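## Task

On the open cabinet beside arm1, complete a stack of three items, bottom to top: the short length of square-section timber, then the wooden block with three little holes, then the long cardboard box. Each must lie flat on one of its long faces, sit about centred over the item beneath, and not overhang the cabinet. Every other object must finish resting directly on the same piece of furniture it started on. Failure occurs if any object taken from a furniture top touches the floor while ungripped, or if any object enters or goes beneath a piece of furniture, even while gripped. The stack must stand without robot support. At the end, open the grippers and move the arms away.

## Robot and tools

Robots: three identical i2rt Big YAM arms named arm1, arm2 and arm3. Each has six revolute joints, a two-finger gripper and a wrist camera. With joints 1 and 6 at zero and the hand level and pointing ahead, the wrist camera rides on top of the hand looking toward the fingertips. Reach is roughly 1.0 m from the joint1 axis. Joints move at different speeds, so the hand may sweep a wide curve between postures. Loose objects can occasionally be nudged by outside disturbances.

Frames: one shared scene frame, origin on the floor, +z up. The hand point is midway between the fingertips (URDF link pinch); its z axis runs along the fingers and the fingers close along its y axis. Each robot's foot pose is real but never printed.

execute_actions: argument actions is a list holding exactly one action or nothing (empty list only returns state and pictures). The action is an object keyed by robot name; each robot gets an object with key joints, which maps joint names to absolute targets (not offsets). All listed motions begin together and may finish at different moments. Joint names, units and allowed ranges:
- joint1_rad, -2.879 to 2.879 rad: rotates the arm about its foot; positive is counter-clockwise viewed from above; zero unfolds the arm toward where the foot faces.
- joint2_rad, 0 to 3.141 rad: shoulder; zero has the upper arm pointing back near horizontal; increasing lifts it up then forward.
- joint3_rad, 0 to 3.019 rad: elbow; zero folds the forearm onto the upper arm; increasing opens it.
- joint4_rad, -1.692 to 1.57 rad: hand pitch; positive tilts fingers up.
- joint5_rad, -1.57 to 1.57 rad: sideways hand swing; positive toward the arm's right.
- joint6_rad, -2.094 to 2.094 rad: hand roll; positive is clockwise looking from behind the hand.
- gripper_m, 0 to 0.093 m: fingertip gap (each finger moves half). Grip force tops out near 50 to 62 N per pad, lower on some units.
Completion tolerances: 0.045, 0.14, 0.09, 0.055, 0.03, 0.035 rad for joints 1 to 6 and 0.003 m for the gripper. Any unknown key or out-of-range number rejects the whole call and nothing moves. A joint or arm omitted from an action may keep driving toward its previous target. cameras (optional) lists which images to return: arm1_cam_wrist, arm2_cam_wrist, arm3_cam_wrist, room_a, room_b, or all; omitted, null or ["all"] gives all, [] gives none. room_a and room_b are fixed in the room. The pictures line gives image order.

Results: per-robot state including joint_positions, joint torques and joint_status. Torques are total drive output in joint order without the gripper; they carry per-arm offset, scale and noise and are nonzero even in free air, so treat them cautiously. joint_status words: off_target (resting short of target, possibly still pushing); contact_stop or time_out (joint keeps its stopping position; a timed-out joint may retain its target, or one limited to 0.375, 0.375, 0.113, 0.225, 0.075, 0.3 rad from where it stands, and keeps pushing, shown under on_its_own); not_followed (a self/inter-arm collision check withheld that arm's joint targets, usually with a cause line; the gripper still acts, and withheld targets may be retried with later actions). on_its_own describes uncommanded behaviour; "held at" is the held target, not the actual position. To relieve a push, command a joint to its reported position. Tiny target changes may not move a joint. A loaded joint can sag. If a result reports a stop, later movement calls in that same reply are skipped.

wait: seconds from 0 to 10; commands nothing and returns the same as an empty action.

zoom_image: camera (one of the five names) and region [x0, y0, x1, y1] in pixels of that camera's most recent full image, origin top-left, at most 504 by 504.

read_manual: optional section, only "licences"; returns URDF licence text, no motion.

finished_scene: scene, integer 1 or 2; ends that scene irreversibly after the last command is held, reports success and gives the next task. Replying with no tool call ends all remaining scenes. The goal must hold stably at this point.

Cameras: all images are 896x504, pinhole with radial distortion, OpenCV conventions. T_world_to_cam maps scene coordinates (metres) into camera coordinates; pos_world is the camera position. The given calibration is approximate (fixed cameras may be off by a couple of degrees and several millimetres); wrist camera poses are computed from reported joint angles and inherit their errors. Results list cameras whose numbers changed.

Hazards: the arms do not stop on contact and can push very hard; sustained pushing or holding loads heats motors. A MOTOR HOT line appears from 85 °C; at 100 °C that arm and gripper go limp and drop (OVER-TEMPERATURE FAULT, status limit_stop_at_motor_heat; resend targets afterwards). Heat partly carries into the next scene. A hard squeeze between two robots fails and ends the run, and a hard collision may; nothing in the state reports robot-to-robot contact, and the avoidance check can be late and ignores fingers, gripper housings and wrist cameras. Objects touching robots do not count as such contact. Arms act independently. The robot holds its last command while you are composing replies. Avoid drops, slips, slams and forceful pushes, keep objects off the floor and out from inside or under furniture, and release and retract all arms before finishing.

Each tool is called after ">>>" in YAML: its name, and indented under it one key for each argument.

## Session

>>> execute_actions:
  actions: []

Scene clock: 0.00 s.
Joint torques (N m, as the arm reports them, + toward a larger angle): no reading
arm1.joint_positions: joint1_rad=+0.491 joint2_rad=+0.267 joint3_rad=+1.680 joint4_rad=-1.556 joint5_rad=-0.241 joint6_rad=-0.200 gripper_m=+0.094
arm1.joint_status: not commanded
arm1.hand: x=-0.1910 y=-1.2183 z=+1.4712 quat_wxyz=(+0.159, +0.698, +0.290, -0.635) (m; scene frame)
arm2.joint_positions: joint1_rad=+0.675 joint2_rad=+0.632 joint3_rad=+1.462 joint4_rad=-1.328 joint5_rad=-0.258 joint6_rad=+0.425 gripper_m=+0.095
arm2.joint_status: not commanded
arm2.hand: x=+0.1273 y=+0.1483 z=+1.5107 quat_wxyz=(-0.401, +0.090, -0.853, -0.323) (m; scene frame)
arm3.joint_positions: joint1_rad=-0.173 joint2_rad=+0.277 joint3_rad=+1.317 joint4_rad=-1.253 joint5_rad=-0.291 joint6_rad=-0.737 gripper_m=+0.095
arm3.joint_status: not commanded
arm3.hand: x=+0.4018 y=+1.1883 z=+1.4187 quat_wxyz=(-0.570, +0.187, -0.756, +0.263) (m; scene frame)
pictures: arm1_cam_wrist, arm2_cam_wrist, arm3_cam_wrist, room_a, room_b
camera_calibration (this result's frames):
arm1_cam_wrist: T_world_to_cam=[[-0.605538, 0.780952, 0.153092, 0.608132], [0.484851, 0.514579, -0.707198, 1.76495], [-0.631065, -0.354009, -0.690242, 0.586458], [0, 0, 0, 1]] pos_world=[-0.117397, -1.17552, 1.55987]
arm2_cam_wrist: T_world_to_cam=[[0.411132, -0.774545, -0.480677, 0.790972], [-0.903267, -0.275112, -0.329277, 0.657546], [0.1228, 0.569556, -0.812728, 1.25471], [0, 0, 0, 1]] pos_world=[0.114667, 0.0789135, 1.61645]
arm3_cam_wrist: T_world_to_cam=[[-0.0180376, -0.790001, 0.61284, 0.0783748], [-0.787622, -0.366341, -0.495426, 1.45948], [0.615895, -0.491622, -0.615614, 1.33461], [0, 0, 0, 1]] pos_world=[0.328955, 1.25271, 1.49664]
Images, in order (width x height): arm1_cam_wrist 896x504, arm2_cam_wrist 896x504, arm3_cam_wrist 896x504, room_a 896x504, room_b 896x504.

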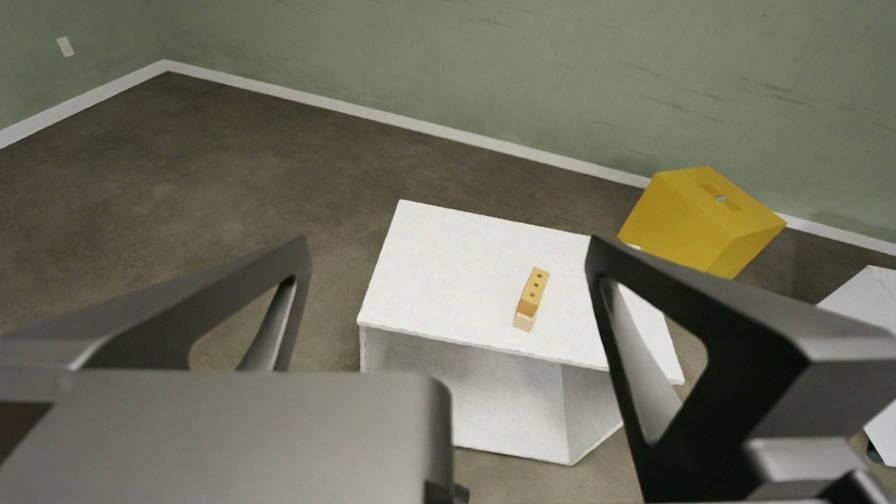

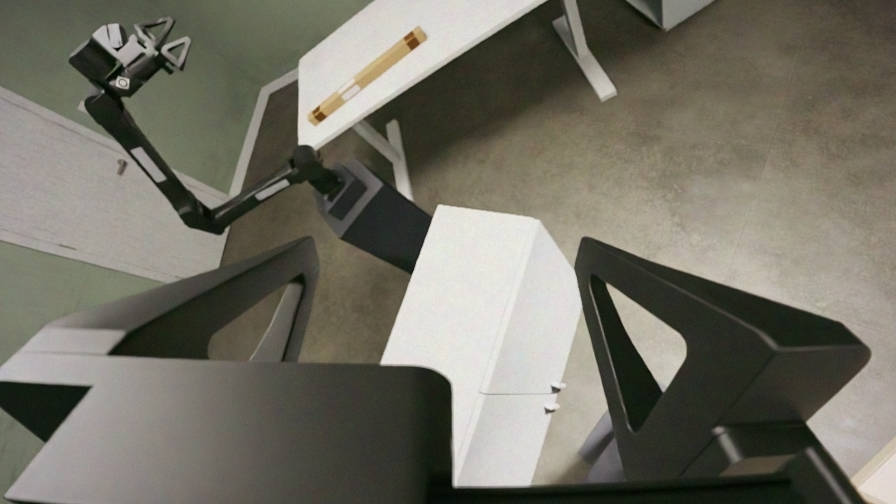

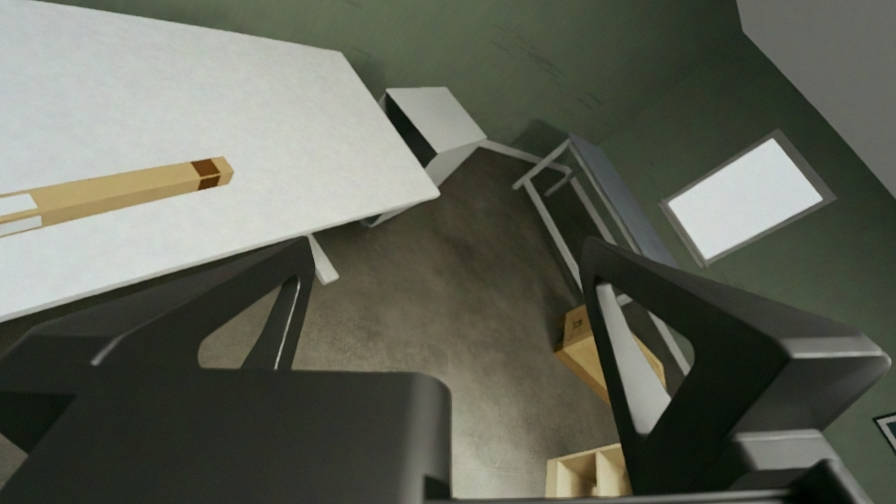

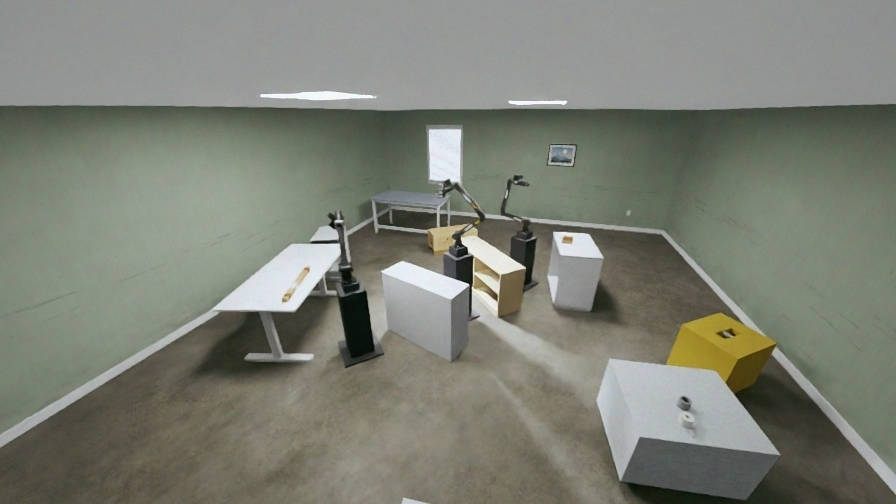

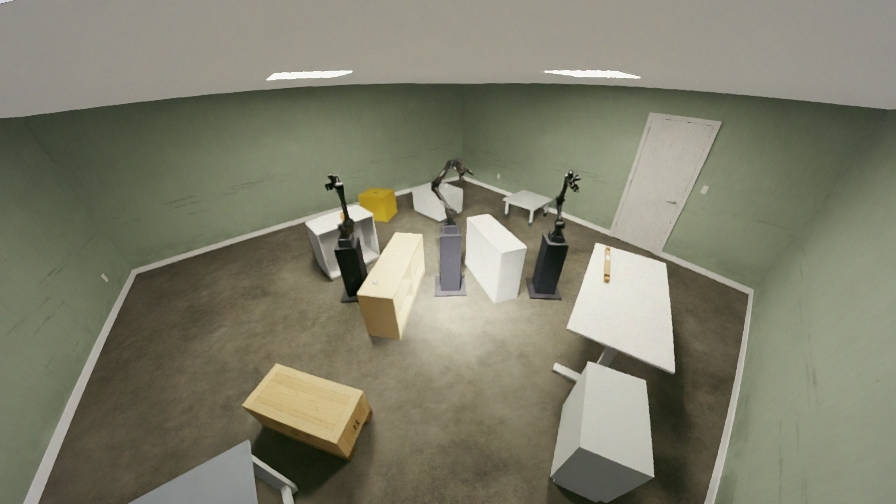

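>>> zoom_image:
  camera: "arm2_cam_wrist"
  region: [290, 10, 470, 150]

>>> zoom_image:
  camera: "arm3_cam_wrist"
  region: [0, 130, 260, 260]

>>> zoom_image:
  camera: "arm1_cam_wrist"
  region: [340, 180, 700, 400]

>>> zoom_image:
  camera: "room_b"
  region: [290, 180, 540, 350]

>>> zoom_image:
  camera: "room_b"
  region: [560, 230, 680, 310]

>>> zoom_image:
  camera: "room_a"
  region: [210, 230, 350, 320]

Region (290, 10, 470, 150) of arm2_cam_wrist's 896x504 image, scaled by 2.800, with more detail than that image has.

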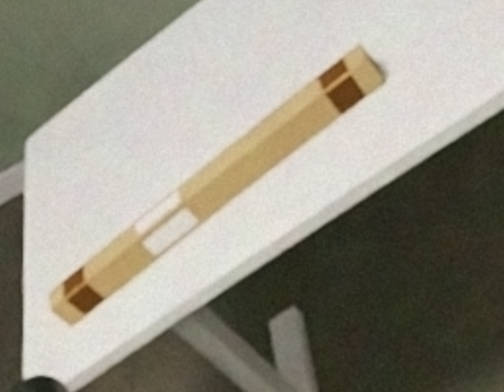

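Region (0, 130, 260, 260) of arm3_cam_wrist's 896x504 image, scaled by 1.938, with more detail than that image has.

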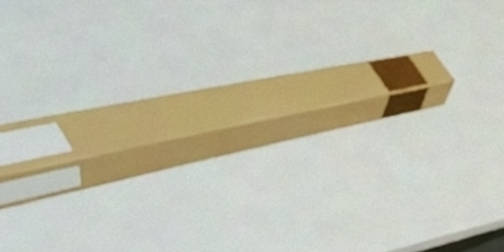

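Region (340, 180, 700, 400) of arm1_cam_wrist's 896x504 image, scaled by 1.400, with more detail than that image has.

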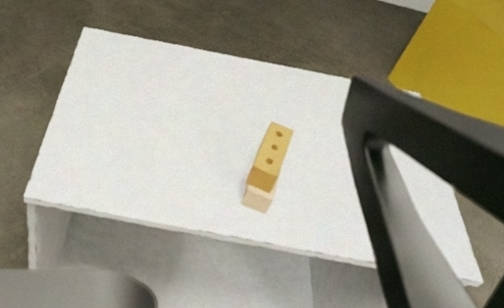

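Region (290, 180, 540, 350) of room_b's 896x504 image, scaled by 2.016, with more detail than that image has; it fills the top 343 rows of this view, and the rest is white.

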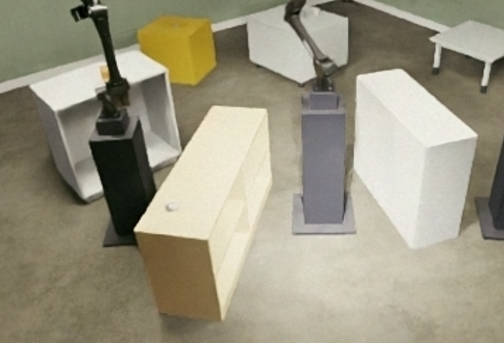

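Region (560, 230, 680, 310) of room_b's 896x504 image, scaled by 4.200, with more detail than that image has.

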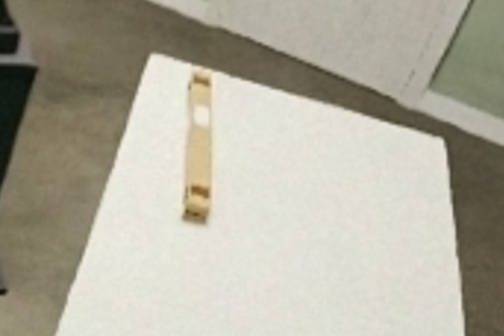

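Region (210, 230, 350, 320) of room_a's 896x504 image, scaled by 3.600, with more detail than that image has; it fills the top 324 rows of this view, and the rest is white.

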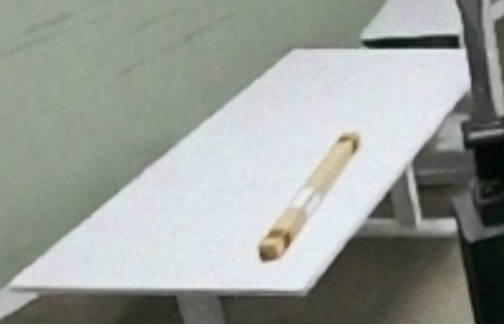

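>>> execute_actions:
  actions:
    - {"arm1":{"joints":{"joint1_rad":0.28,"joint2_rad":1.271,"joint3_rad":1.31,"joint4_rad":-0.96,"joint5_rad":0,"joint6_rad":0}},"arm3":{"joints":{"joint1_rad":0.91,"joint2_rad":1.437,"joint3_rad":1.30,"joint4_rad":-0.79,"joint5_rad":0,"joint6_rad":0}},"arm2":{"joints":{"joint1_rad":1.43,"joint2_rad":1.276,"joint3_rad":0.72,"joint4_rad":-1.02,"joint5_rad":0,"joint6_rad":1.125}}}

Scene clock: 21.03 s.
Joint torques (N m, as the arm reports them, + toward a larger angle): arm1=[-0.38 -7.8  12.18  2.24  0.12  0.08] | arm2=[-0.05 -9.37  7.3   0.14  0.17  0.15] | arm3=[ -1.19 -13.46   9.35   2.45   0.15   0.13]
arm1.joint_positions: joint1_rad=+0.284 joint2_rad=+1.265 joint3_rad=+1.288 joint4_rad=-0.984 joint5_rad=-0.003 joint6_rad=-0.008 gripper_m=+0.094
arm1.joint_status: all done
arm1.hand: x=-0.7138 y=-1.2870 z=+1.1457 quat_wxyz=(+0.034, +0.951, +0.092, -0.293) (m; scene frame)
arm2.joint_positions: joint1_rad=+1.428 joint2_rad=+1.290 joint3_rad=+0.721 joint4_rad=-1.019 joint5_rad=-0.002 joint6_rad=+1.115 gripper_m=+0.095
arm2.joint_status: all done
arm2.hand: x=+0.0393 y=+0.2873 z=+0.9971 quat_wxyz=(+0.011, +0.062, -0.998, +0.008) (m; scene frame)
arm3.joint_positions: joint1_rad=+0.915 joint2_rad=+1.444 joint3_rad=+1.292 joint4_rad=-0.807 joint5_rad=+0.001 joint6_rad=-0.013 gripper_m=+0.095
arm3.joint_status: all done
arm3.hand: x=+0.7471 y=+1.5100 z=+1.0931 quat_wxyz=(-0.284, +0.287, -0.910, -0.090) (m; scene frame)
pictures: arm1_cam_wrist, arm2_cam_wrist, arm3_cam_wrist, room_a, room_b
camera_calibration (this result's frames):
arm1_cam_wrist: T_world_to_cam=[[-0.197636, 0.980259, -0.00573771, 1.12467], [0.979832, 0.197719, 0.0289272, 0.925739], [0.0294906, 0.0000950584, -0.999565, 1.28924], [0, 0, 0, 1]] pos_world=[-0.722815, -1.28562, 1.26835]
arm2_cam_wrist: T_world_to_cam=[[0.12186, -0.992458, 0.0132893, 0.26942], [-0.795646, -0.089672, 0.599088, -0.535936], [-0.593379, -0.0835783, -0.800573, 0.972617], [0, 0, 0, 1]] pos_world=[0.117884, 0.300619, 1.09614]
arm3_cam_wrist: T_world_to_cam=[[0.573773, -0.819008, 0.0032282, 0.806292], [-0.818922, -0.573644, 0.0173072, 1.46394], [-0.0123229, -0.0125741, -0.999845, 1.24566], [0, 0, 0, 1]] pos_world=[0.751576, 1.5158, 1.21753]
Images, in order (width x height): arm1_cam_wrist 896x504, arm2_cam_wrist 896x504, arm3_cam_wrist 896x504, room_a 896x504, room_b 896x504.

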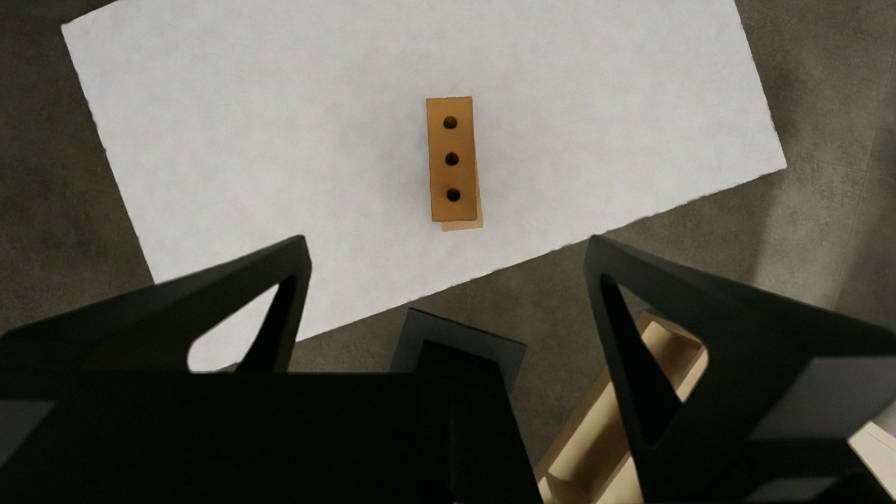

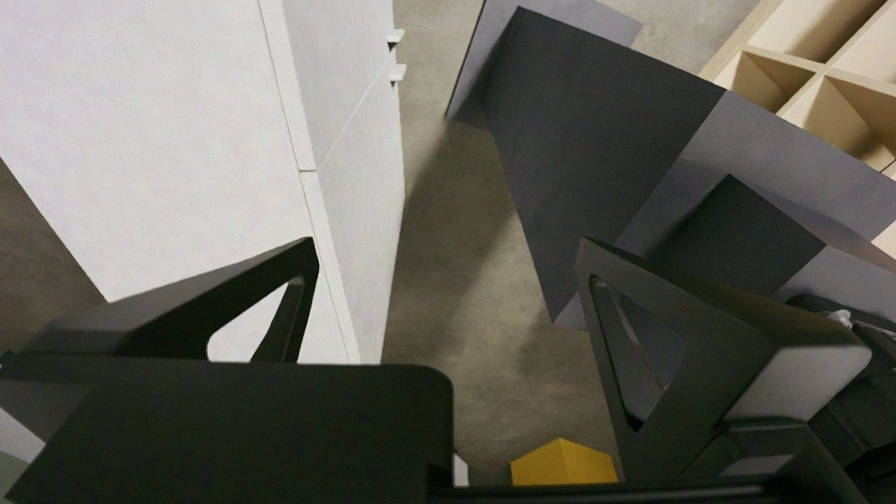

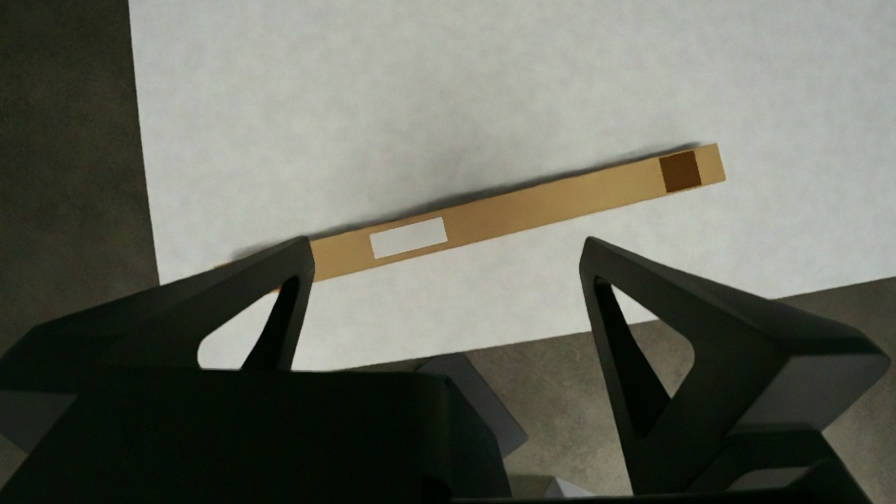

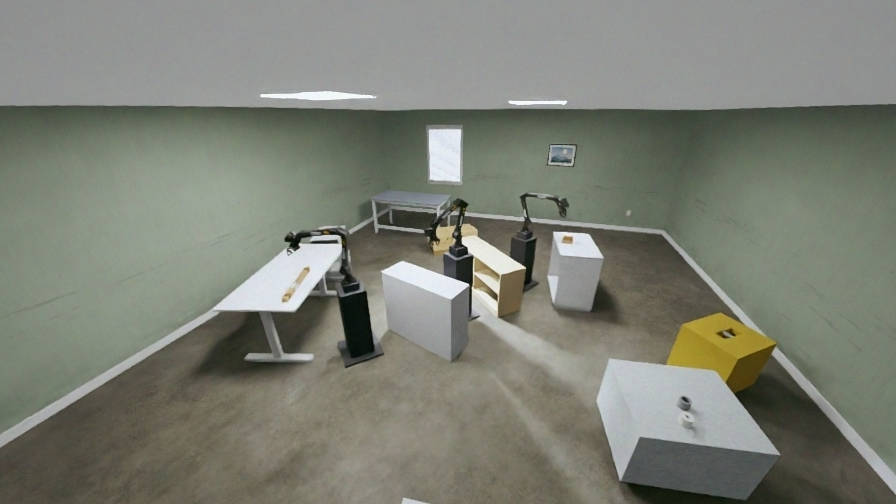

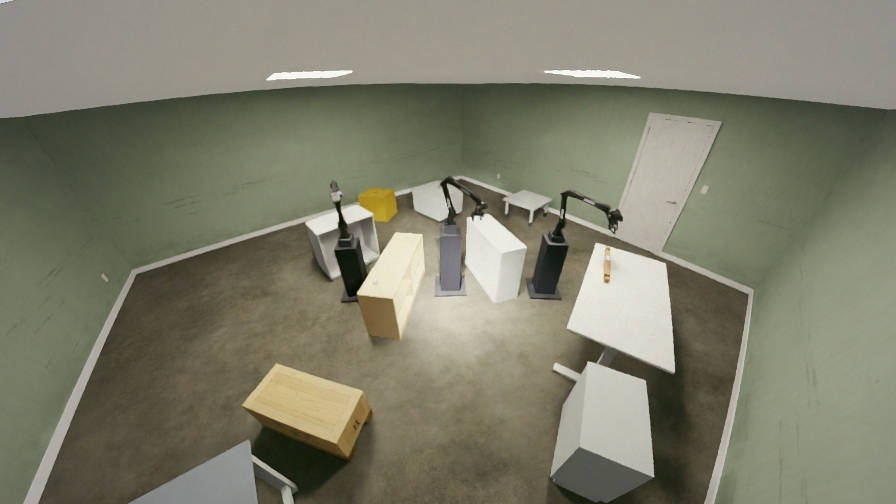

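>>> zoom_image:
  camera: "arm3_cam_wrist"
  region: [190, 200, 470, 310]

>>> zoom_image:
  camera: "arm3_cam_wrist"
  region: [600, 120, 750, 220]

>>> zoom_image:
  camera: "arm1_cam_wrist"
  region: [390, 80, 520, 250]

Region (190, 200, 470, 310) of arm3_cam_wrist's 896x504 image, scaled by 1.800, with more detail than that image has; it fills the top 198 rows of this view, and the rest is white.

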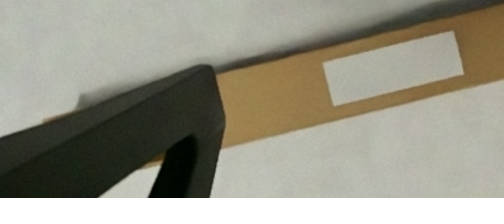

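Region (600, 120, 750, 220) of arm3_cam_wrist's 896x504 image, scaled by 3.360, with more detail than that image has.

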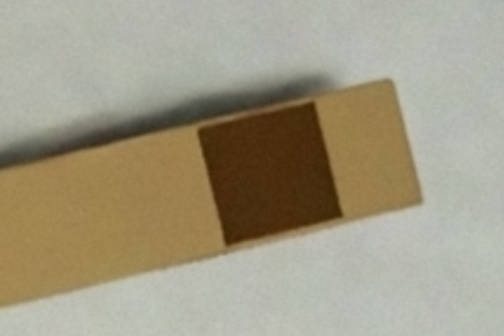

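Region (390, 80, 520, 250) of arm1_cam_wrist's 896x504 image, scaled by 2.965, with more detail than that image has; it fills the left 385 columns of this view, and the rest is white.

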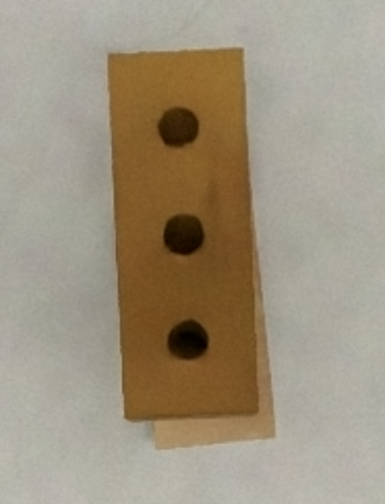

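>>> execute_actions:
  actions:
    - {"arm3":{"joints":{"joint1_rad":0.877,"joint2_rad":2.033,"joint3_rad":1.62,"joint4_rad":-1.13,"joint6_rad":1.287}},"arm1":{"joints":{"joint1_rad":-1.3}}}
  cameras: ["arm3_cam_wrist","arm1_cam_wrist"]

Scene clock: 34.50 s.
Joint torques (N m, as the arm reports them, + toward a larger angle): arm1=[-0.38 -8.22 12.17  1.99  0.    0.06] | arm2=[-0.05 -9.13  7.25  0.15  0.17  0.15] | arm3=[ -0.66 -20.62   9.89  -0.12   0.24   0.13]
arm1.joint_positions: joint1_rad=-1.303 joint2_rad=+1.268 joint3_rad=+1.288 joint4_rad=-0.978 joint5_rad=+0.000 joint6_rad=-0.006 gripper_m=+0.094
arm1.joint_status: all done
arm1.hand: x=-0.3116 y=-0.7047 z=+1.1444 quat_wxyz=(-0.195, +0.734, -0.611, -0.223) (m; scene frame)
arm2.joint_positions: joint1_rad=+1.428 joint2_rad=+1.290 joint3_rad=+0.721 joint4_rad=-1.019 joint5_rad=-0.002 joint6_rad=+1.115 gripper_m=+0.095
arm2.joint_status: not commanded
arm2.hand: x=+0.0393 y=+0.2873 z=+0.9971 quat_wxyz=(+0.011, +0.062, -0.998, +0.008) (m; scene frame)
arm3.joint_positions: joint1_rad=+0.876 joint2_rad=+2.032 joint3_rad=+1.583 joint4_rad=-1.118 joint5_rad=+0.001 joint6_rad=+1.275 gripper_m=+0.095
arm3.joint_status: all done
arm3.hand: x=+0.7871 y=+1.5116 z=+0.8646 quat_wxyz=(+0.004, -0.349, -0.937, -0.001) (m; scene frame)
pictures: arm1_cam_wrist, arm3_cam_wrist
camera_calibration (this result's frames):
arm1_cam_wrist: T_world_to_cam=[[0.983591, 0.17932, 0.0198144, 0.40774], [0.178757, -0.983515, 0.0272705, -0.663572], [0.0243779, -0.023281, -0.999432, 1.25779], [0, 0, 0, 1]] pos_world=[-0.313093, -0.696467, 1.2671]
arm3_cam_wrist: T_world_to_cam=[[-0.652003, -0.758205, 0.00402024, 1.65758], [-0.611271, 0.528772, 0.588853, -0.822495], [-0.448598, 0.381477, -0.80823, 0.599741], [0, 0, 0, 1]] pos_world=[0.847026, 1.46291, 0.962394]
Images, in order (width x height): arm1_cam_wrist 896x504, arm3_cam_wrist 896x504.

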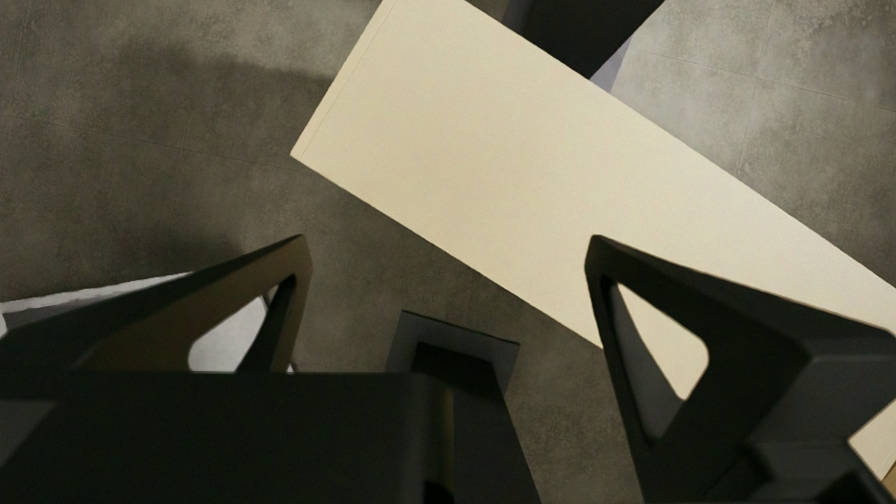

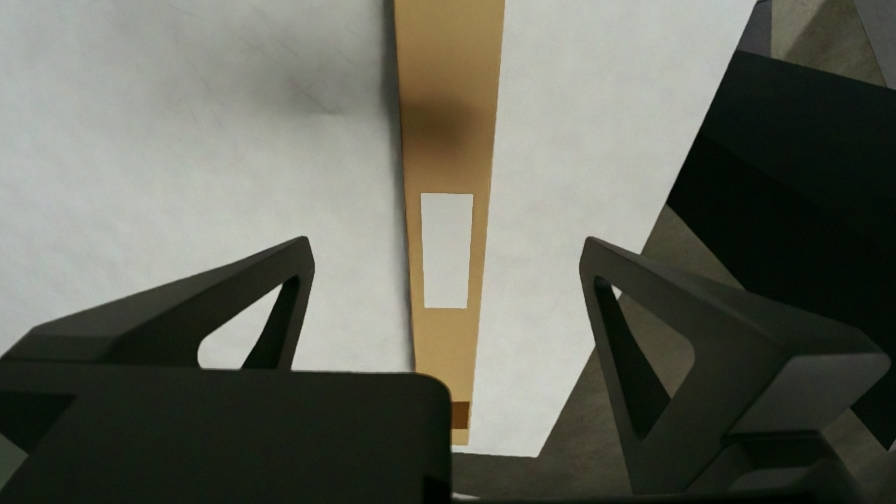

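>>> execute_actions:
  actions:
    - {"arm3":{"joints":{"joint1_rad":0.86,"joint2_rad":2.2,"joint3_rad":1.535,"joint4_rad":-0.885}},"arm1":{"joints":{"joint1_rad":-1.6,"joint3_rad":0.9,"joint4_rad":-1.055,"joint6_rad":-0.5}}}
  cameras: ["arm3_cam_wrist"]

Scene clock: 42.47 s.
Joint torques (N m, as the arm reports them, + toward a larger angle): arm1=[ 0.2  -6.34  9.68 -0.17 -0.06 -0.07] | arm2=[-0.05 -9.12  7.25  0.15  0.17  0.15] | arm3=[ -1.1  -22.07   6.97   1.12   0.24   0.13]
arm1.joint_positions: joint1_rad=-1.607 joint2_rad=+1.267 joint3_rad=+0.890 joint4_rad=-1.043 joint5_rad=+0.001 joint6_rad=-0.492 gripper_m=+0.094
arm1.joint_status: all done
arm1.hand: x=-0.1757 y=-0.8344 z=+0.9569 quat_wxyz=(-0.067, +0.820, -0.568, -0.026) (m; scene frame)
arm2.joint_positions: joint1_rad=+1.428 joint2_rad=+1.290 joint3_rad=+0.721 joint4_rad=-1.019 joint5_rad=-0.002 joint6_rad=+1.115 gripper_m=+0.095
arm2.joint_status: not commanded
arm2.hand: x=+0.0393 y=+0.2873 z=+0.9971 quat_wxyz=(+0.011, +0.062, -0.998, +0.008) (m; scene frame)
arm3.joint_positions: joint1_rad=+0.864 joint2_rad=+2.203 joint3_rad=+1.526 joint4_rad=-0.900 joint5_rad=+0.001 joint6_rad=+1.275 gripper_m=+0.095
arm3.joint_status: all done
arm3.hand: x=+0.7897 y=+1.5056 z=+0.7472 quat_wxyz=(+0.007, -0.355, -0.935, +0.004) (m; scene frame)
pictures: arm3_cam_wrist
camera_calibration (this result's frames):
arm3_cam_wrist: T_world_to_cam=[[-0.661635, -0.749681, 0.0147141, 1.64199], [-0.598826, 0.540104, 0.59135, -0.777339], [-0.451272, 0.382447, -0.80628, 0.507471], [0, 0, 0, 1]] pos_world=[0.849917, 1.45673, 0.844684]
Images, in order (width x height): arm3_cam_wrist 896x504.

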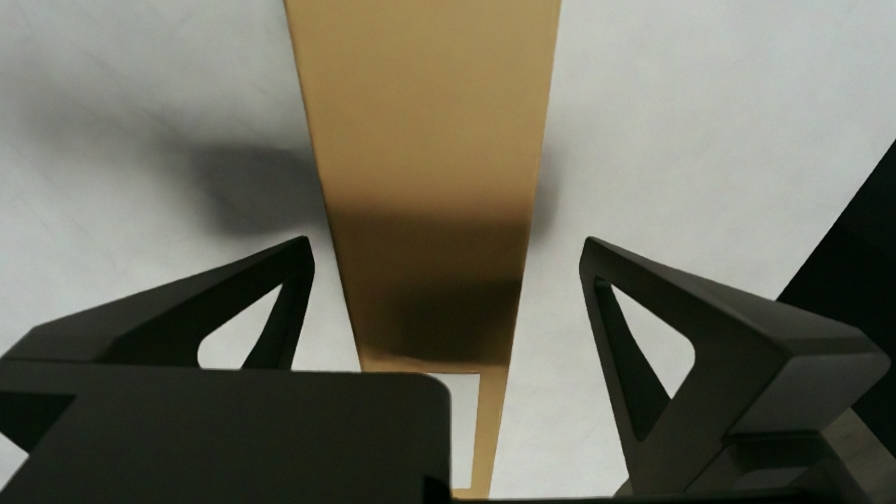

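>>> execute_actions:
  actions: []
  cameras: ["arm3_cam_wrist","room_a"]

Scene clock: 51.27 s.
Joint torques (N m, as the arm reports them, + toward a larger angle): arm1=[ 0.11 -6.61  9.71 -0.16 -0.06 -0.06] | arm2=[-0.03 -9.11  7.26  0.16  0.17  0.15] | arm3=[ -1.09 -22.01   6.92   1.11   0.24   0.12]
arm1.joint_positions: joint1_rad=-1.607 joint2_rad=+1.267 joint3_rad=+0.890 joint4_rad=-1.043 joint5_rad=+0.001 joint6_rad=-0.492 gripper_m=+0.094
arm1.joint_status: all done
arm1.hand: x=-0.1757 y=-0.8344 z=+0.9569 quat_wxyz=(-0.067, +0.820, -0.567, -0.026) (m; scene frame)
arm2.joint_positions: joint1_rad=+1.428 joint2_rad=+1.290 joint3_rad=+0.721 joint4_rad=-1.019 joint5_rad=-0.002 joint6_rad=+1.115 gripper_m=+0.095
arm2.joint_status: not commanded
arm2.hand: x=+0.0393 y=+0.2873 z=+0.9971 quat_wxyz=(+0.011, +0.062, -0.998, +0.008) (m; scene frame)
arm3.joint_positions: joint1_rad=+0.864 joint2_rad=+2.203 joint3_rad=+1.526 joint4_rad=-0.900 joint5_rad=+0.001 joint6_rad=+1.275 gripper_m=+0.095
arm3.joint_status: all done
arm3.hand: x=+0.7897 y=+1.5056 z=+0.7472 quat_wxyz=(+0.007, -0.355, -0.935, +0.004) (m; scene frame)
pictures: arm3_cam_wrist, room_a
camera_calibration (this result's frames):
arm3_cam_wrist: T_world_to_cam=[[-0.661635, -0.749681, 0.0147141, 1.64199], [-0.598826, 0.540104, 0.59135, -0.777339], [-0.451272, 0.382447, -0.80628, 0.507471], [0, 0, 0, 1]] pos_world=[0.849917, 1.45673, 0.844684]
Images, in order (width x height): arm3_cam_wrist 896x504, room_a 896x504.

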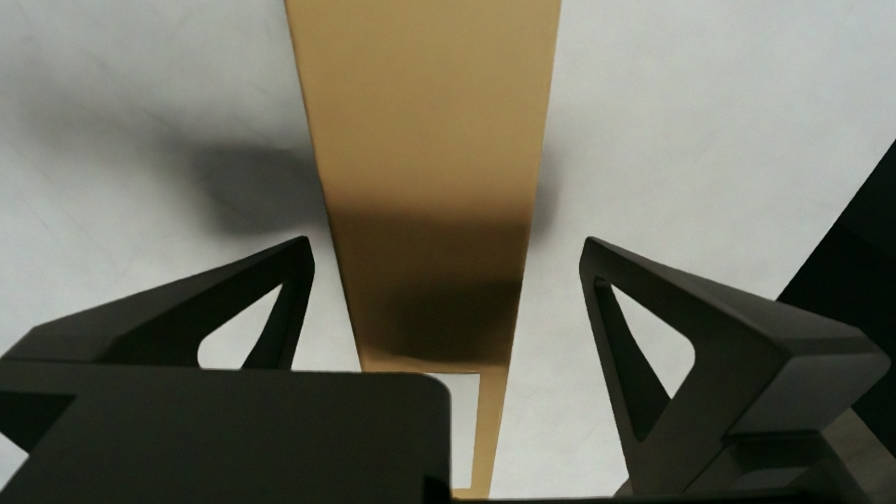

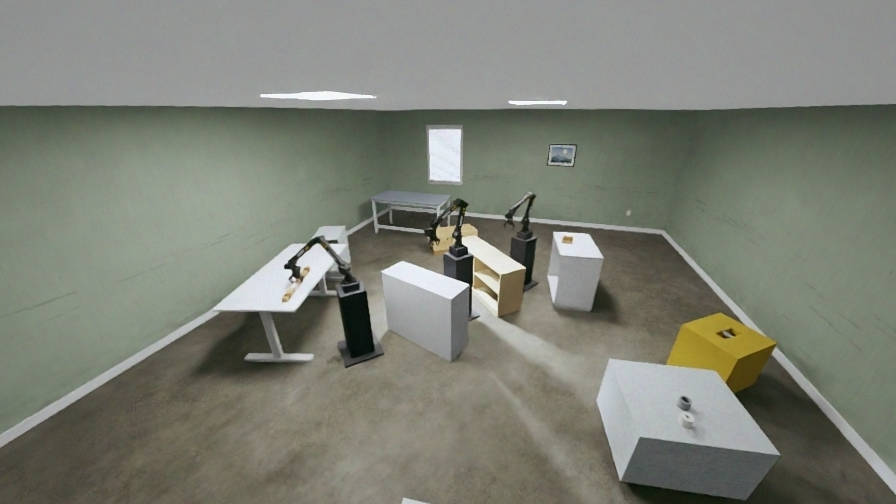

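>>> execute_actions:
  actions:
    - {"arm3":{"joints":{"gripper_m":0.036}},"arm1":{"joints":{"joint3_rad":0.74,"joint6_rad":-1.0}}}
  cameras: ["arm3_cam_wrist"]

Scene clock: 53.77 s.
Joint torques (N m, as the arm reports them, + toward a larger angle): arm1=[ 0.09 -5.46  9.01 -0.58 -0.09 -0.08] | arm2=[-0.01 -9.12  7.27  0.15  0.17  0.15] | arm3=[ -1.08 -22.02   6.92   1.07   0.24   0.11]
arm1.joint_positions: joint1_rad=-1.607 joint2_rad=+1.267 joint3_rad=+0.727 joint4_rad=-1.043 joint5_rad=+0.001 joint6_rad=-0.992 gripper_m=+0.094
arm1.joint_status: all done
arm1.hand: x=-0.1839 y=-0.9020 z=+0.8989 quat_wxyz=(+0.009, +0.937, -0.348, +0.010) (m; scene frame)
arm2.joint_positions: joint1_rad=+1.428 joint2_rad=+1.290 joint3_rad=+0.721 joint4_rad=-1.019 joint5_rad=-0.002 joint6_rad=+1.115 gripper_m=+0.095
arm2.joint_status: not commanded
arm2.hand: x=+0.0393 y=+0.2873 z=+0.9971 quat_wxyz=(+0.011, +0.062, -0.998, +0.008) (m; scene frame)
arm3.joint_positions: joint1_rad=+0.864 joint2_rad=+2.203 joint3_rad=+1.526 joint4_rad=-0.899 joint5_rad=+0.001 joint6_rad=+1.276 gripper_m=+0.049
arm3.joint_status: gripper_m off_target (ended at +0.049, target +0.036)
arm3.hand: x=+0.7899 y=+1.5057 z=+0.7472 quat_wxyz=(+0.007, -0.355, -0.935, +0.004) (m; scene frame)
pictures: arm3_cam_wrist
camera_calibration (this result's frames):
arm3_cam_wrist: T_world_to_cam=[[-0.662505, -0.748925, 0.0141076, 1.64215], [-0.598712, 0.540755, 0.59087, -0.777957], [-0.450146, 0.383008, -0.806643, 0.506078], [0, 0, 0, 1]] pos_world=[0.849972, 1.4567, 0.844729]
Images, in order (width x height): arm3_cam_wrist 896x504.

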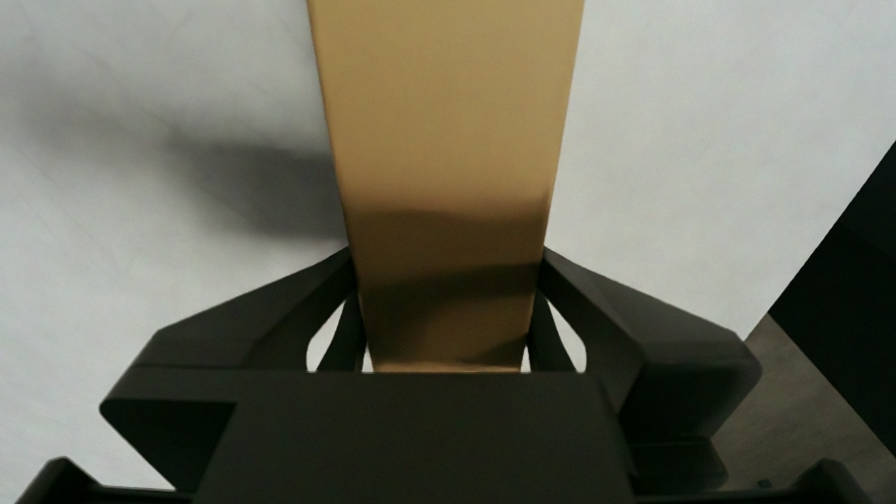

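>>> execute_actions:
  actions:
    - {"arm3":{"joints":{"joint1_rad":-1.514,"joint2_rad":2.125,"joint3_rad":1.775,"joint4_rad":-1.185,"joint6_rad":1.18}},"arm1":{"joints":{"joint6_rad":-1.34}}}
  cameras: ["arm3_cam_wrist","arm2_cam_wrist","room_a"]

Scene clock: 61.13 s.
Joint torques (N m, as the arm reports them, + toward a larger angle): arm1=[ 0.21 -5.44  8.96 -0.58 -0.11 -0.07] | arm2=[-0.05 -9.12  7.26  0.16  0.17  0.15] | arm3=[ -1.38 -22.78   8.59  -0.12   0.25  -0.13]
arm1.joint_positions: joint1_rad=-1.607 joint2_rad=+1.267 joint3_rad=+0.727 joint4_rad=-1.043 joint5_rad=+0.001 joint6_rad=-1.332 gripper_m=+0.094
arm1.joint_status: all done
arm1.hand: x=-0.1839 y=-0.9020 z=+0.8989 quat_wxyz=(+0.010, +0.983, -0.185, +0.008) (m; scene frame)
arm2.joint_positions: joint1_rad=+1.428 joint2_rad=+1.290 joint3_rad=+0.721 joint4_rad=-1.019 joint5_rad=-0.002 joint6_rad=+1.115 gripper_m=+0.095
arm2.joint_status: not commanded
arm2.hand: x=+0.0393 y=+0.2873 z=+0.9971 quat_wxyz=(+0.011, +0.062, -0.998, +0.008) (m; scene frame)
arm3.joint_positions: joint1_rad=-1.511 joint2_rad=+2.127 joint3_rad=+1.761 joint4_rad=-1.171 joint5_rad=+0.001 joint6_rad=+1.190 gripper_m=+0.049
arm3.joint_status: all done
arm3.hand: x=+0.1200 y=+0.5702 z=+0.8764 quat_wxyz=(-0.015, -0.998, -0.064, +0.011) (m; scene frame)
pictures: arm2_cam_wrist, arm3_cam_wrist, room_a
camera_calibration (this result's frames):
arm2_cam_wrist: T_world_to_cam=[[0.121481, -0.992505, 0.0132978, 0.269439], [-0.795684, -0.0893639, 0.599084, -0.536019], [-0.593405, -0.0833582, -0.800576, 0.972558], [0, 0, 0, 1]] pos_world=[0.117888, 0.30059, 1.09614]
arm3_cam_wrist: T_world_to_cam=[[-0.128826, 0.991316, -0.0263898, -0.524922], [0.817382, 0.121215, 0.563199, -0.655939], [0.561507, 0.050984, -0.8259, 0.751899], [0, 0, 0, 1]] pos_world=[0.046333, 0.561539, 0.976565]
Images, in order (width x height): arm2_cam_wrist 896x504, arm3_cam_wrist 896x504, room_a 896x504.

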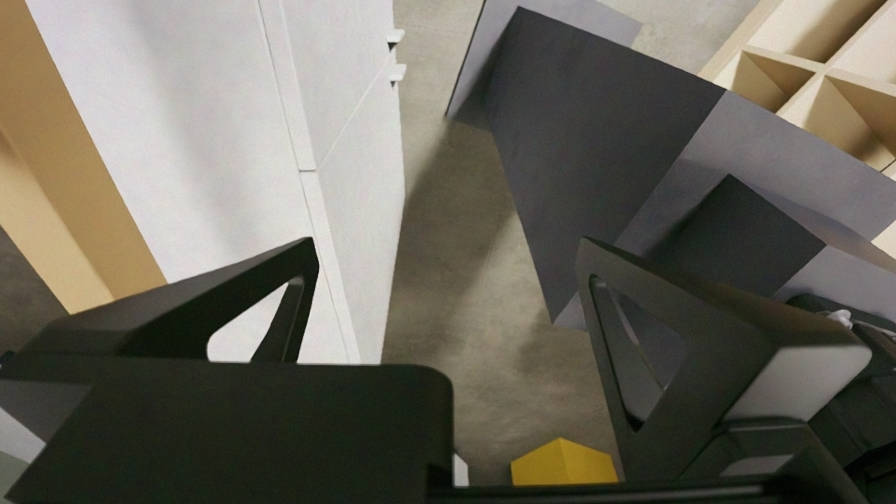

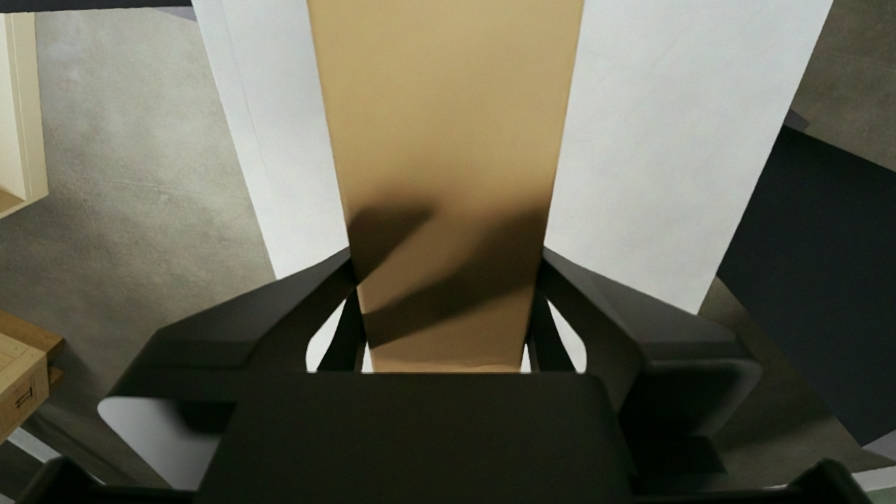

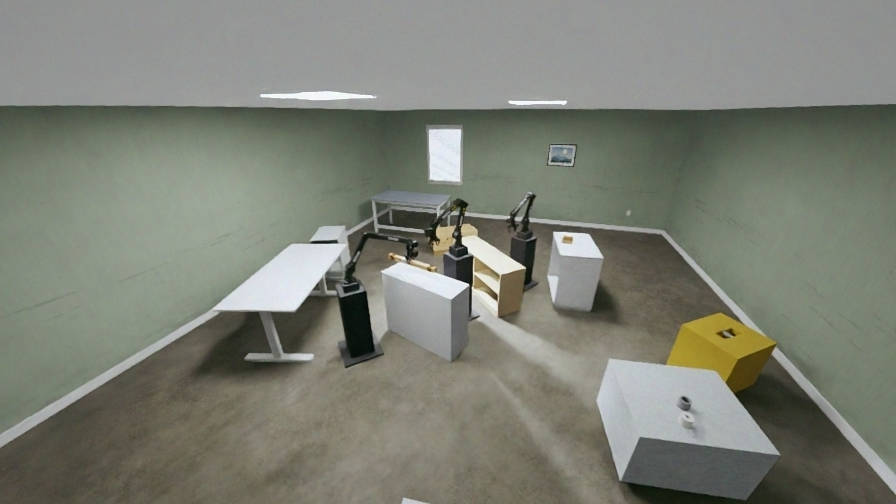

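>>> execute_actions:
  actions:
    - {"arm3":{"joints":{"joint2_rad":2.232,"joint3_rad":1.695,"joint4_rad":-1.012}}}
  cameras: ["arm3_cam_wrist","arm2_cam_wrist"]

Scene clock: 64.53 s.
Joint torques (N m, as the arm reports them, + toward a larger angle): arm1=[ 0.26 -5.5   8.97 -0.59 -0.11 -0.07] | arm2=[-0.04 -9.13  7.26  0.17  0.17  0.15] | arm3=[ -1.44 -23.04   6.78   1.19   0.34  -0.12]
arm1.joint_positions: joint1_rad=-1.607 joint2_rad=+1.267 joint3_rad=+0.727 joint4_rad=-1.043 joint5_rad=+0.001 joint6_rad=-1.332 gripper_m=+0.094
arm1.joint_status: not commanded
arm1.hand: x=-0.1839 y=-0.9020 z=+0.8989 quat_wxyz=(+0.010, +0.983, -0.185, +0.008) (m; scene frame)
arm2.joint_positions: joint1_rad=+1.428 joint2_rad=+1.290 joint3_rad=+0.721 joint4_rad=-1.019 joint5_rad=-0.002 joint6_rad=+1.115 gripper_m=+0.095
arm2.joint_status: not commanded
arm2.hand: x=+0.0393 y=+0.2873 z=+0.9971 quat_wxyz=(+0.011, +0.062, -0.998, +0.008) (m; scene frame)
arm3.joint_positions: joint1_rad=-1.511 joint2_rad=+2.232 joint3_rad=+1.698 joint4_rad=-1.028 joint5_rad=-0.002 joint6_rad=+1.190 gripper_m=+0.049
arm3.joint_status: all done
arm3.hand: x=+0.1208 y=+0.5755 z=+0.7898 quat_wxyz=(-0.004, -0.998, -0.064, +0.006) (m; scene frame)
pictures: arm2_cam_wrist, arm3_cam_wrist
camera_calibration (this result's frames):
arm2_cam_wrist: T_world_to_cam=[[0.121481, -0.992505, 0.0132978, 0.269439], [-0.795684, -0.0893639, 0.599084, -0.536019], [-0.593405, -0.0833582, -0.800576, 0.972558], [0, 0, 0, 1]] pos_world=[0.117888, 0.30059, 1.09614]
arm3_cam_wrist: T_world_to_cam=[[-0.128857, 0.991656, -0.00388932, -0.550357], [0.812518, 0.107826, 0.572877, -0.607838], [0.568516, 0.0706589, -0.819632, 0.662524], [0, 0, 0, 1]] pos_world=[0.0463068, 0.564492, 0.889102]
Images, in order (width x height): arm2_cam_wrist 896x504, arm3_cam_wrist 896x504.

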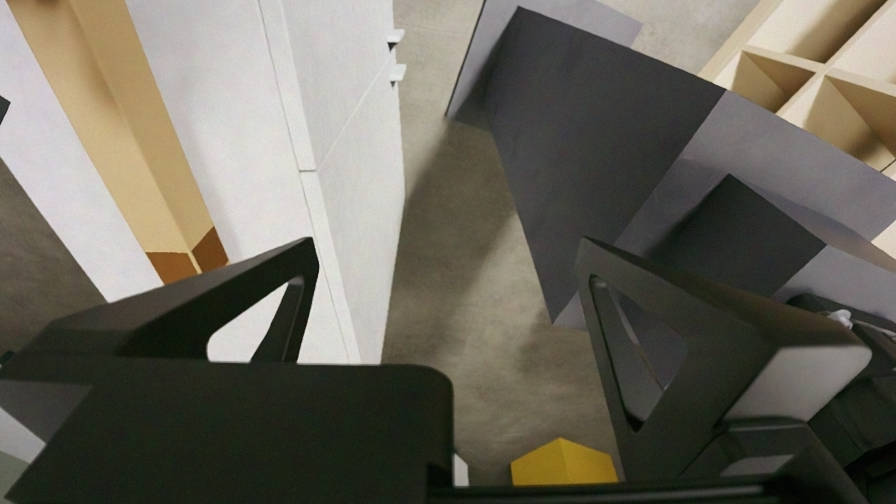

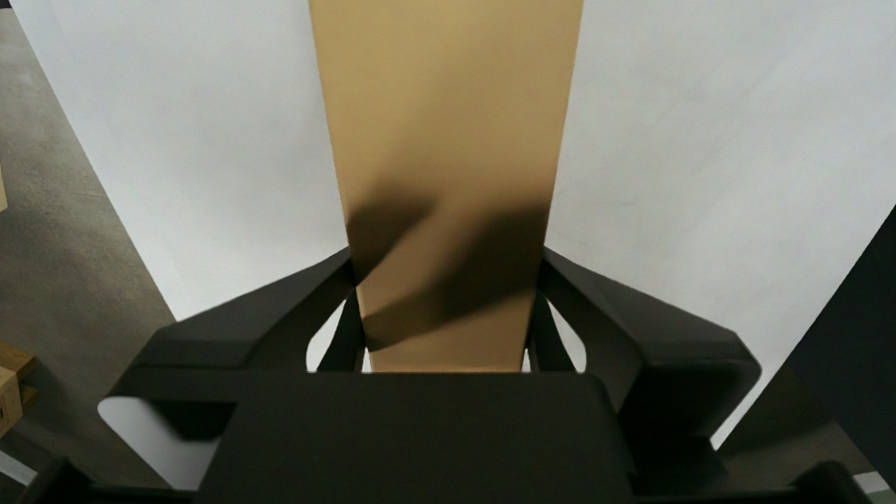

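>>> execute_actions:
  actions:
    - {"arm3":{"joints":{"joint2_rad":2.248}}}
  cameras: []

>>> execute_actions:
  actions:
    - {"arm3":{"joints":{"gripper_m":0.093}}}
  cameras: ["arm3_cam_wrist","arm2_cam_wrist"]

Scene clock: 66.90 s.
Joint torques (N m, as the arm reports them, + toward a larger angle): arm1=[ 0.12 -5.41  8.98 -0.57 -0.11 -0.07] | arm2=[ 0.   -9.11  7.27  0.16  0.17  0.15] | arm3=[ -1.38 -21.54   6.77   1.22   0.33  -0.12]
arm1.joint_positions: joint1_rad=-1.607 joint2_rad=+1.267 joint3_rad=+0.727 joint4_rad=-1.043 joint5_rad=+0.001 joint6_rad=-1.332 gripper_m=+0.094
arm1.joint_status: not commanded
arm1.hand: x=-0.1839 y=-0.9020 z=+0.8989 quat_wxyz=(+0.010, +0.983, -0.185, +0.008) (m; scene frame)
arm2.joint_positions: joint1_rad=+1.428 joint2_rad=+1.290 joint3_rad=+0.721 joint4_rad=-1.019 joint5_rad=-0.002 joint6_rad=+1.115 gripper_m=+0.095
arm2.joint_status: not commanded
arm2.hand: x=+0.0393 y=+0.2873 z=+0.9971 quat_wxyz=(+0.011, +0.062, -0.998, +0.008) (m; scene frame)
arm3.joint_positions: joint1_rad=-1.511 joint2_rad=+2.232 joint3_rad=+1.698 joint4_rad=-1.028 joint5_rad=-0.002 joint6_rad=+1.190 gripper_m=+0.049
arm3.joint_status: all done
arm3.hand: x=+0.1208 y=+0.5755 z=+0.7898 quat_wxyz=(-0.004, -0.998, -0.064, +0.006) (m; scene frame)
pictures: none
No camera images: the call's "cameras" was empty. Leave "cameras" out to get every camera's image.

Scene clock: 67.53 s.
Joint torques (N m, as the arm reports them, + toward a larger angle): arm1=[ 0.12 -5.38  8.97 -0.58 -0.11 -0.08] | arm2=[-0.03 -9.16  7.26  0.16  0.17  0.15] | arm3=[ -1.42 -21.44   6.74   1.21   0.34  -0.12]
arm1.joint_positions: joint1_rad=-1.607 joint2_rad=+1.267 joint3_rad=+0.727 joint4_rad=-1.043 joint5_rad=+0.001 joint6_rad=-1.332 gripper_m=+0.094
arm1.joint_status: not commanded
arm1.hand: x=-0.1839 y=-0.9020 z=+0.8989 quat_wxyz=(+0.010, +0.983, -0.185, +0.008) (m; scene frame)
arm2.joint_positions: joint1_rad=+1.428 joint2_rad=+1.290 joint3_rad=+0.721 joint4_rad=-1.019 joint5_rad=-0.002 joint6_rad=+1.115 gripper_m=+0.095
arm2.joint_status: not commanded
arm2.hand: x=+0.0393 y=+0.2873 z=+0.9971 quat_wxyz=(+0.011, +0.062, -0.998, +0.008) (m; scene frame)
arm3.joint_positions: joint1_rad=-1.511 joint2_rad=+2.232 joint3_rad=+1.698 joint4_rad=-1.028 joint5_rad=-0.002 joint6_rad=+1.190 gripper_m=+0.093
arm3.joint_status: all done
arm3.hand: x=+0.1208 y=+0.5755 z=+0.7898 quat_wxyz=(-0.004, -0.998, -0.064, +0.006) (m; scene frame)
pictures: arm2_cam_wrist, arm3_cam_wrist
camera_calibration (this result's frames):
arm2_cam_wrist: T_world_to_cam=[[0.121481, -0.992505, 0.0132978, 0.269439], [-0.795684, -0.0893639, 0.599084, -0.536019], [-0.593405, -0.0833582, -0.800576, 0.972558], [0, 0, 0, 1]] pos_world=[0.117888, 0.30059, 1.09614]
arm3_cam_wrist: T_world_to_cam=[[-0.128857, 0.991656, -0.00388932, -0.550357], [0.812518, 0.107826, 0.572877, -0.607838], [0.568516, 0.0706589, -0.819632, 0.662524], [0, 0, 0, 1]] pos_world=[0.0463068, 0.564492, 0.889102]
Images, in order (width x height): arm2_cam_wrist 896x504, arm3_cam_wrist 896x504.

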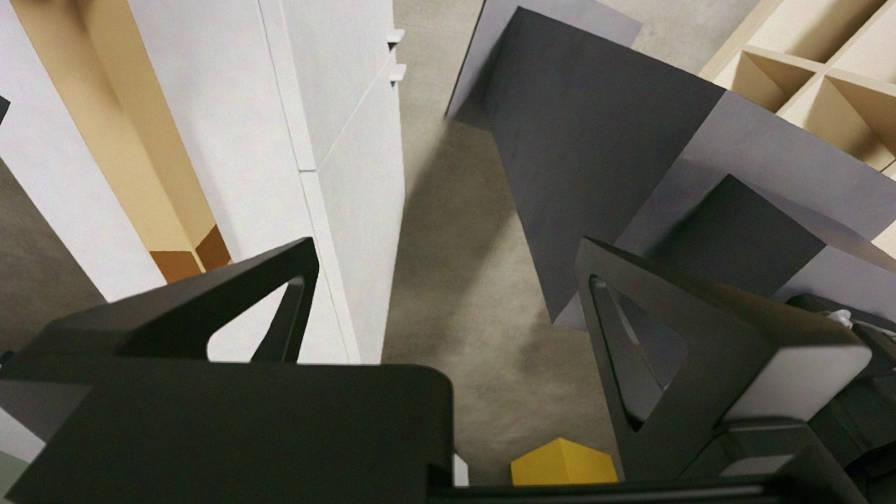

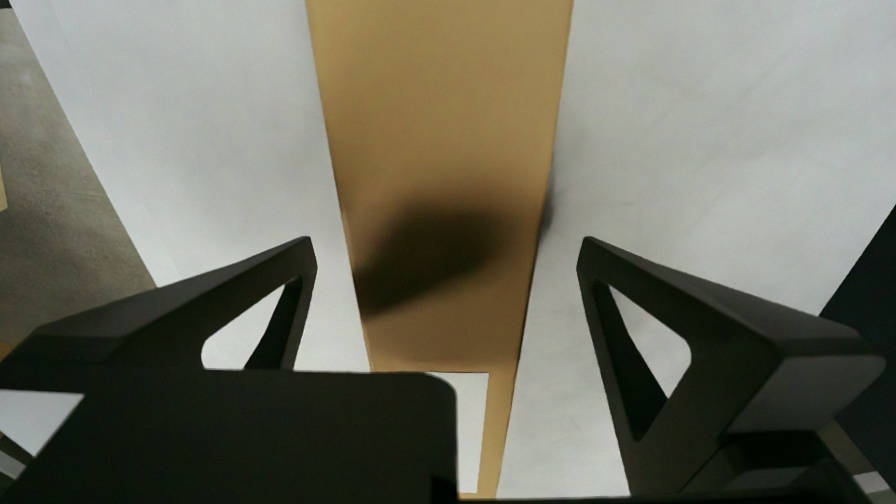

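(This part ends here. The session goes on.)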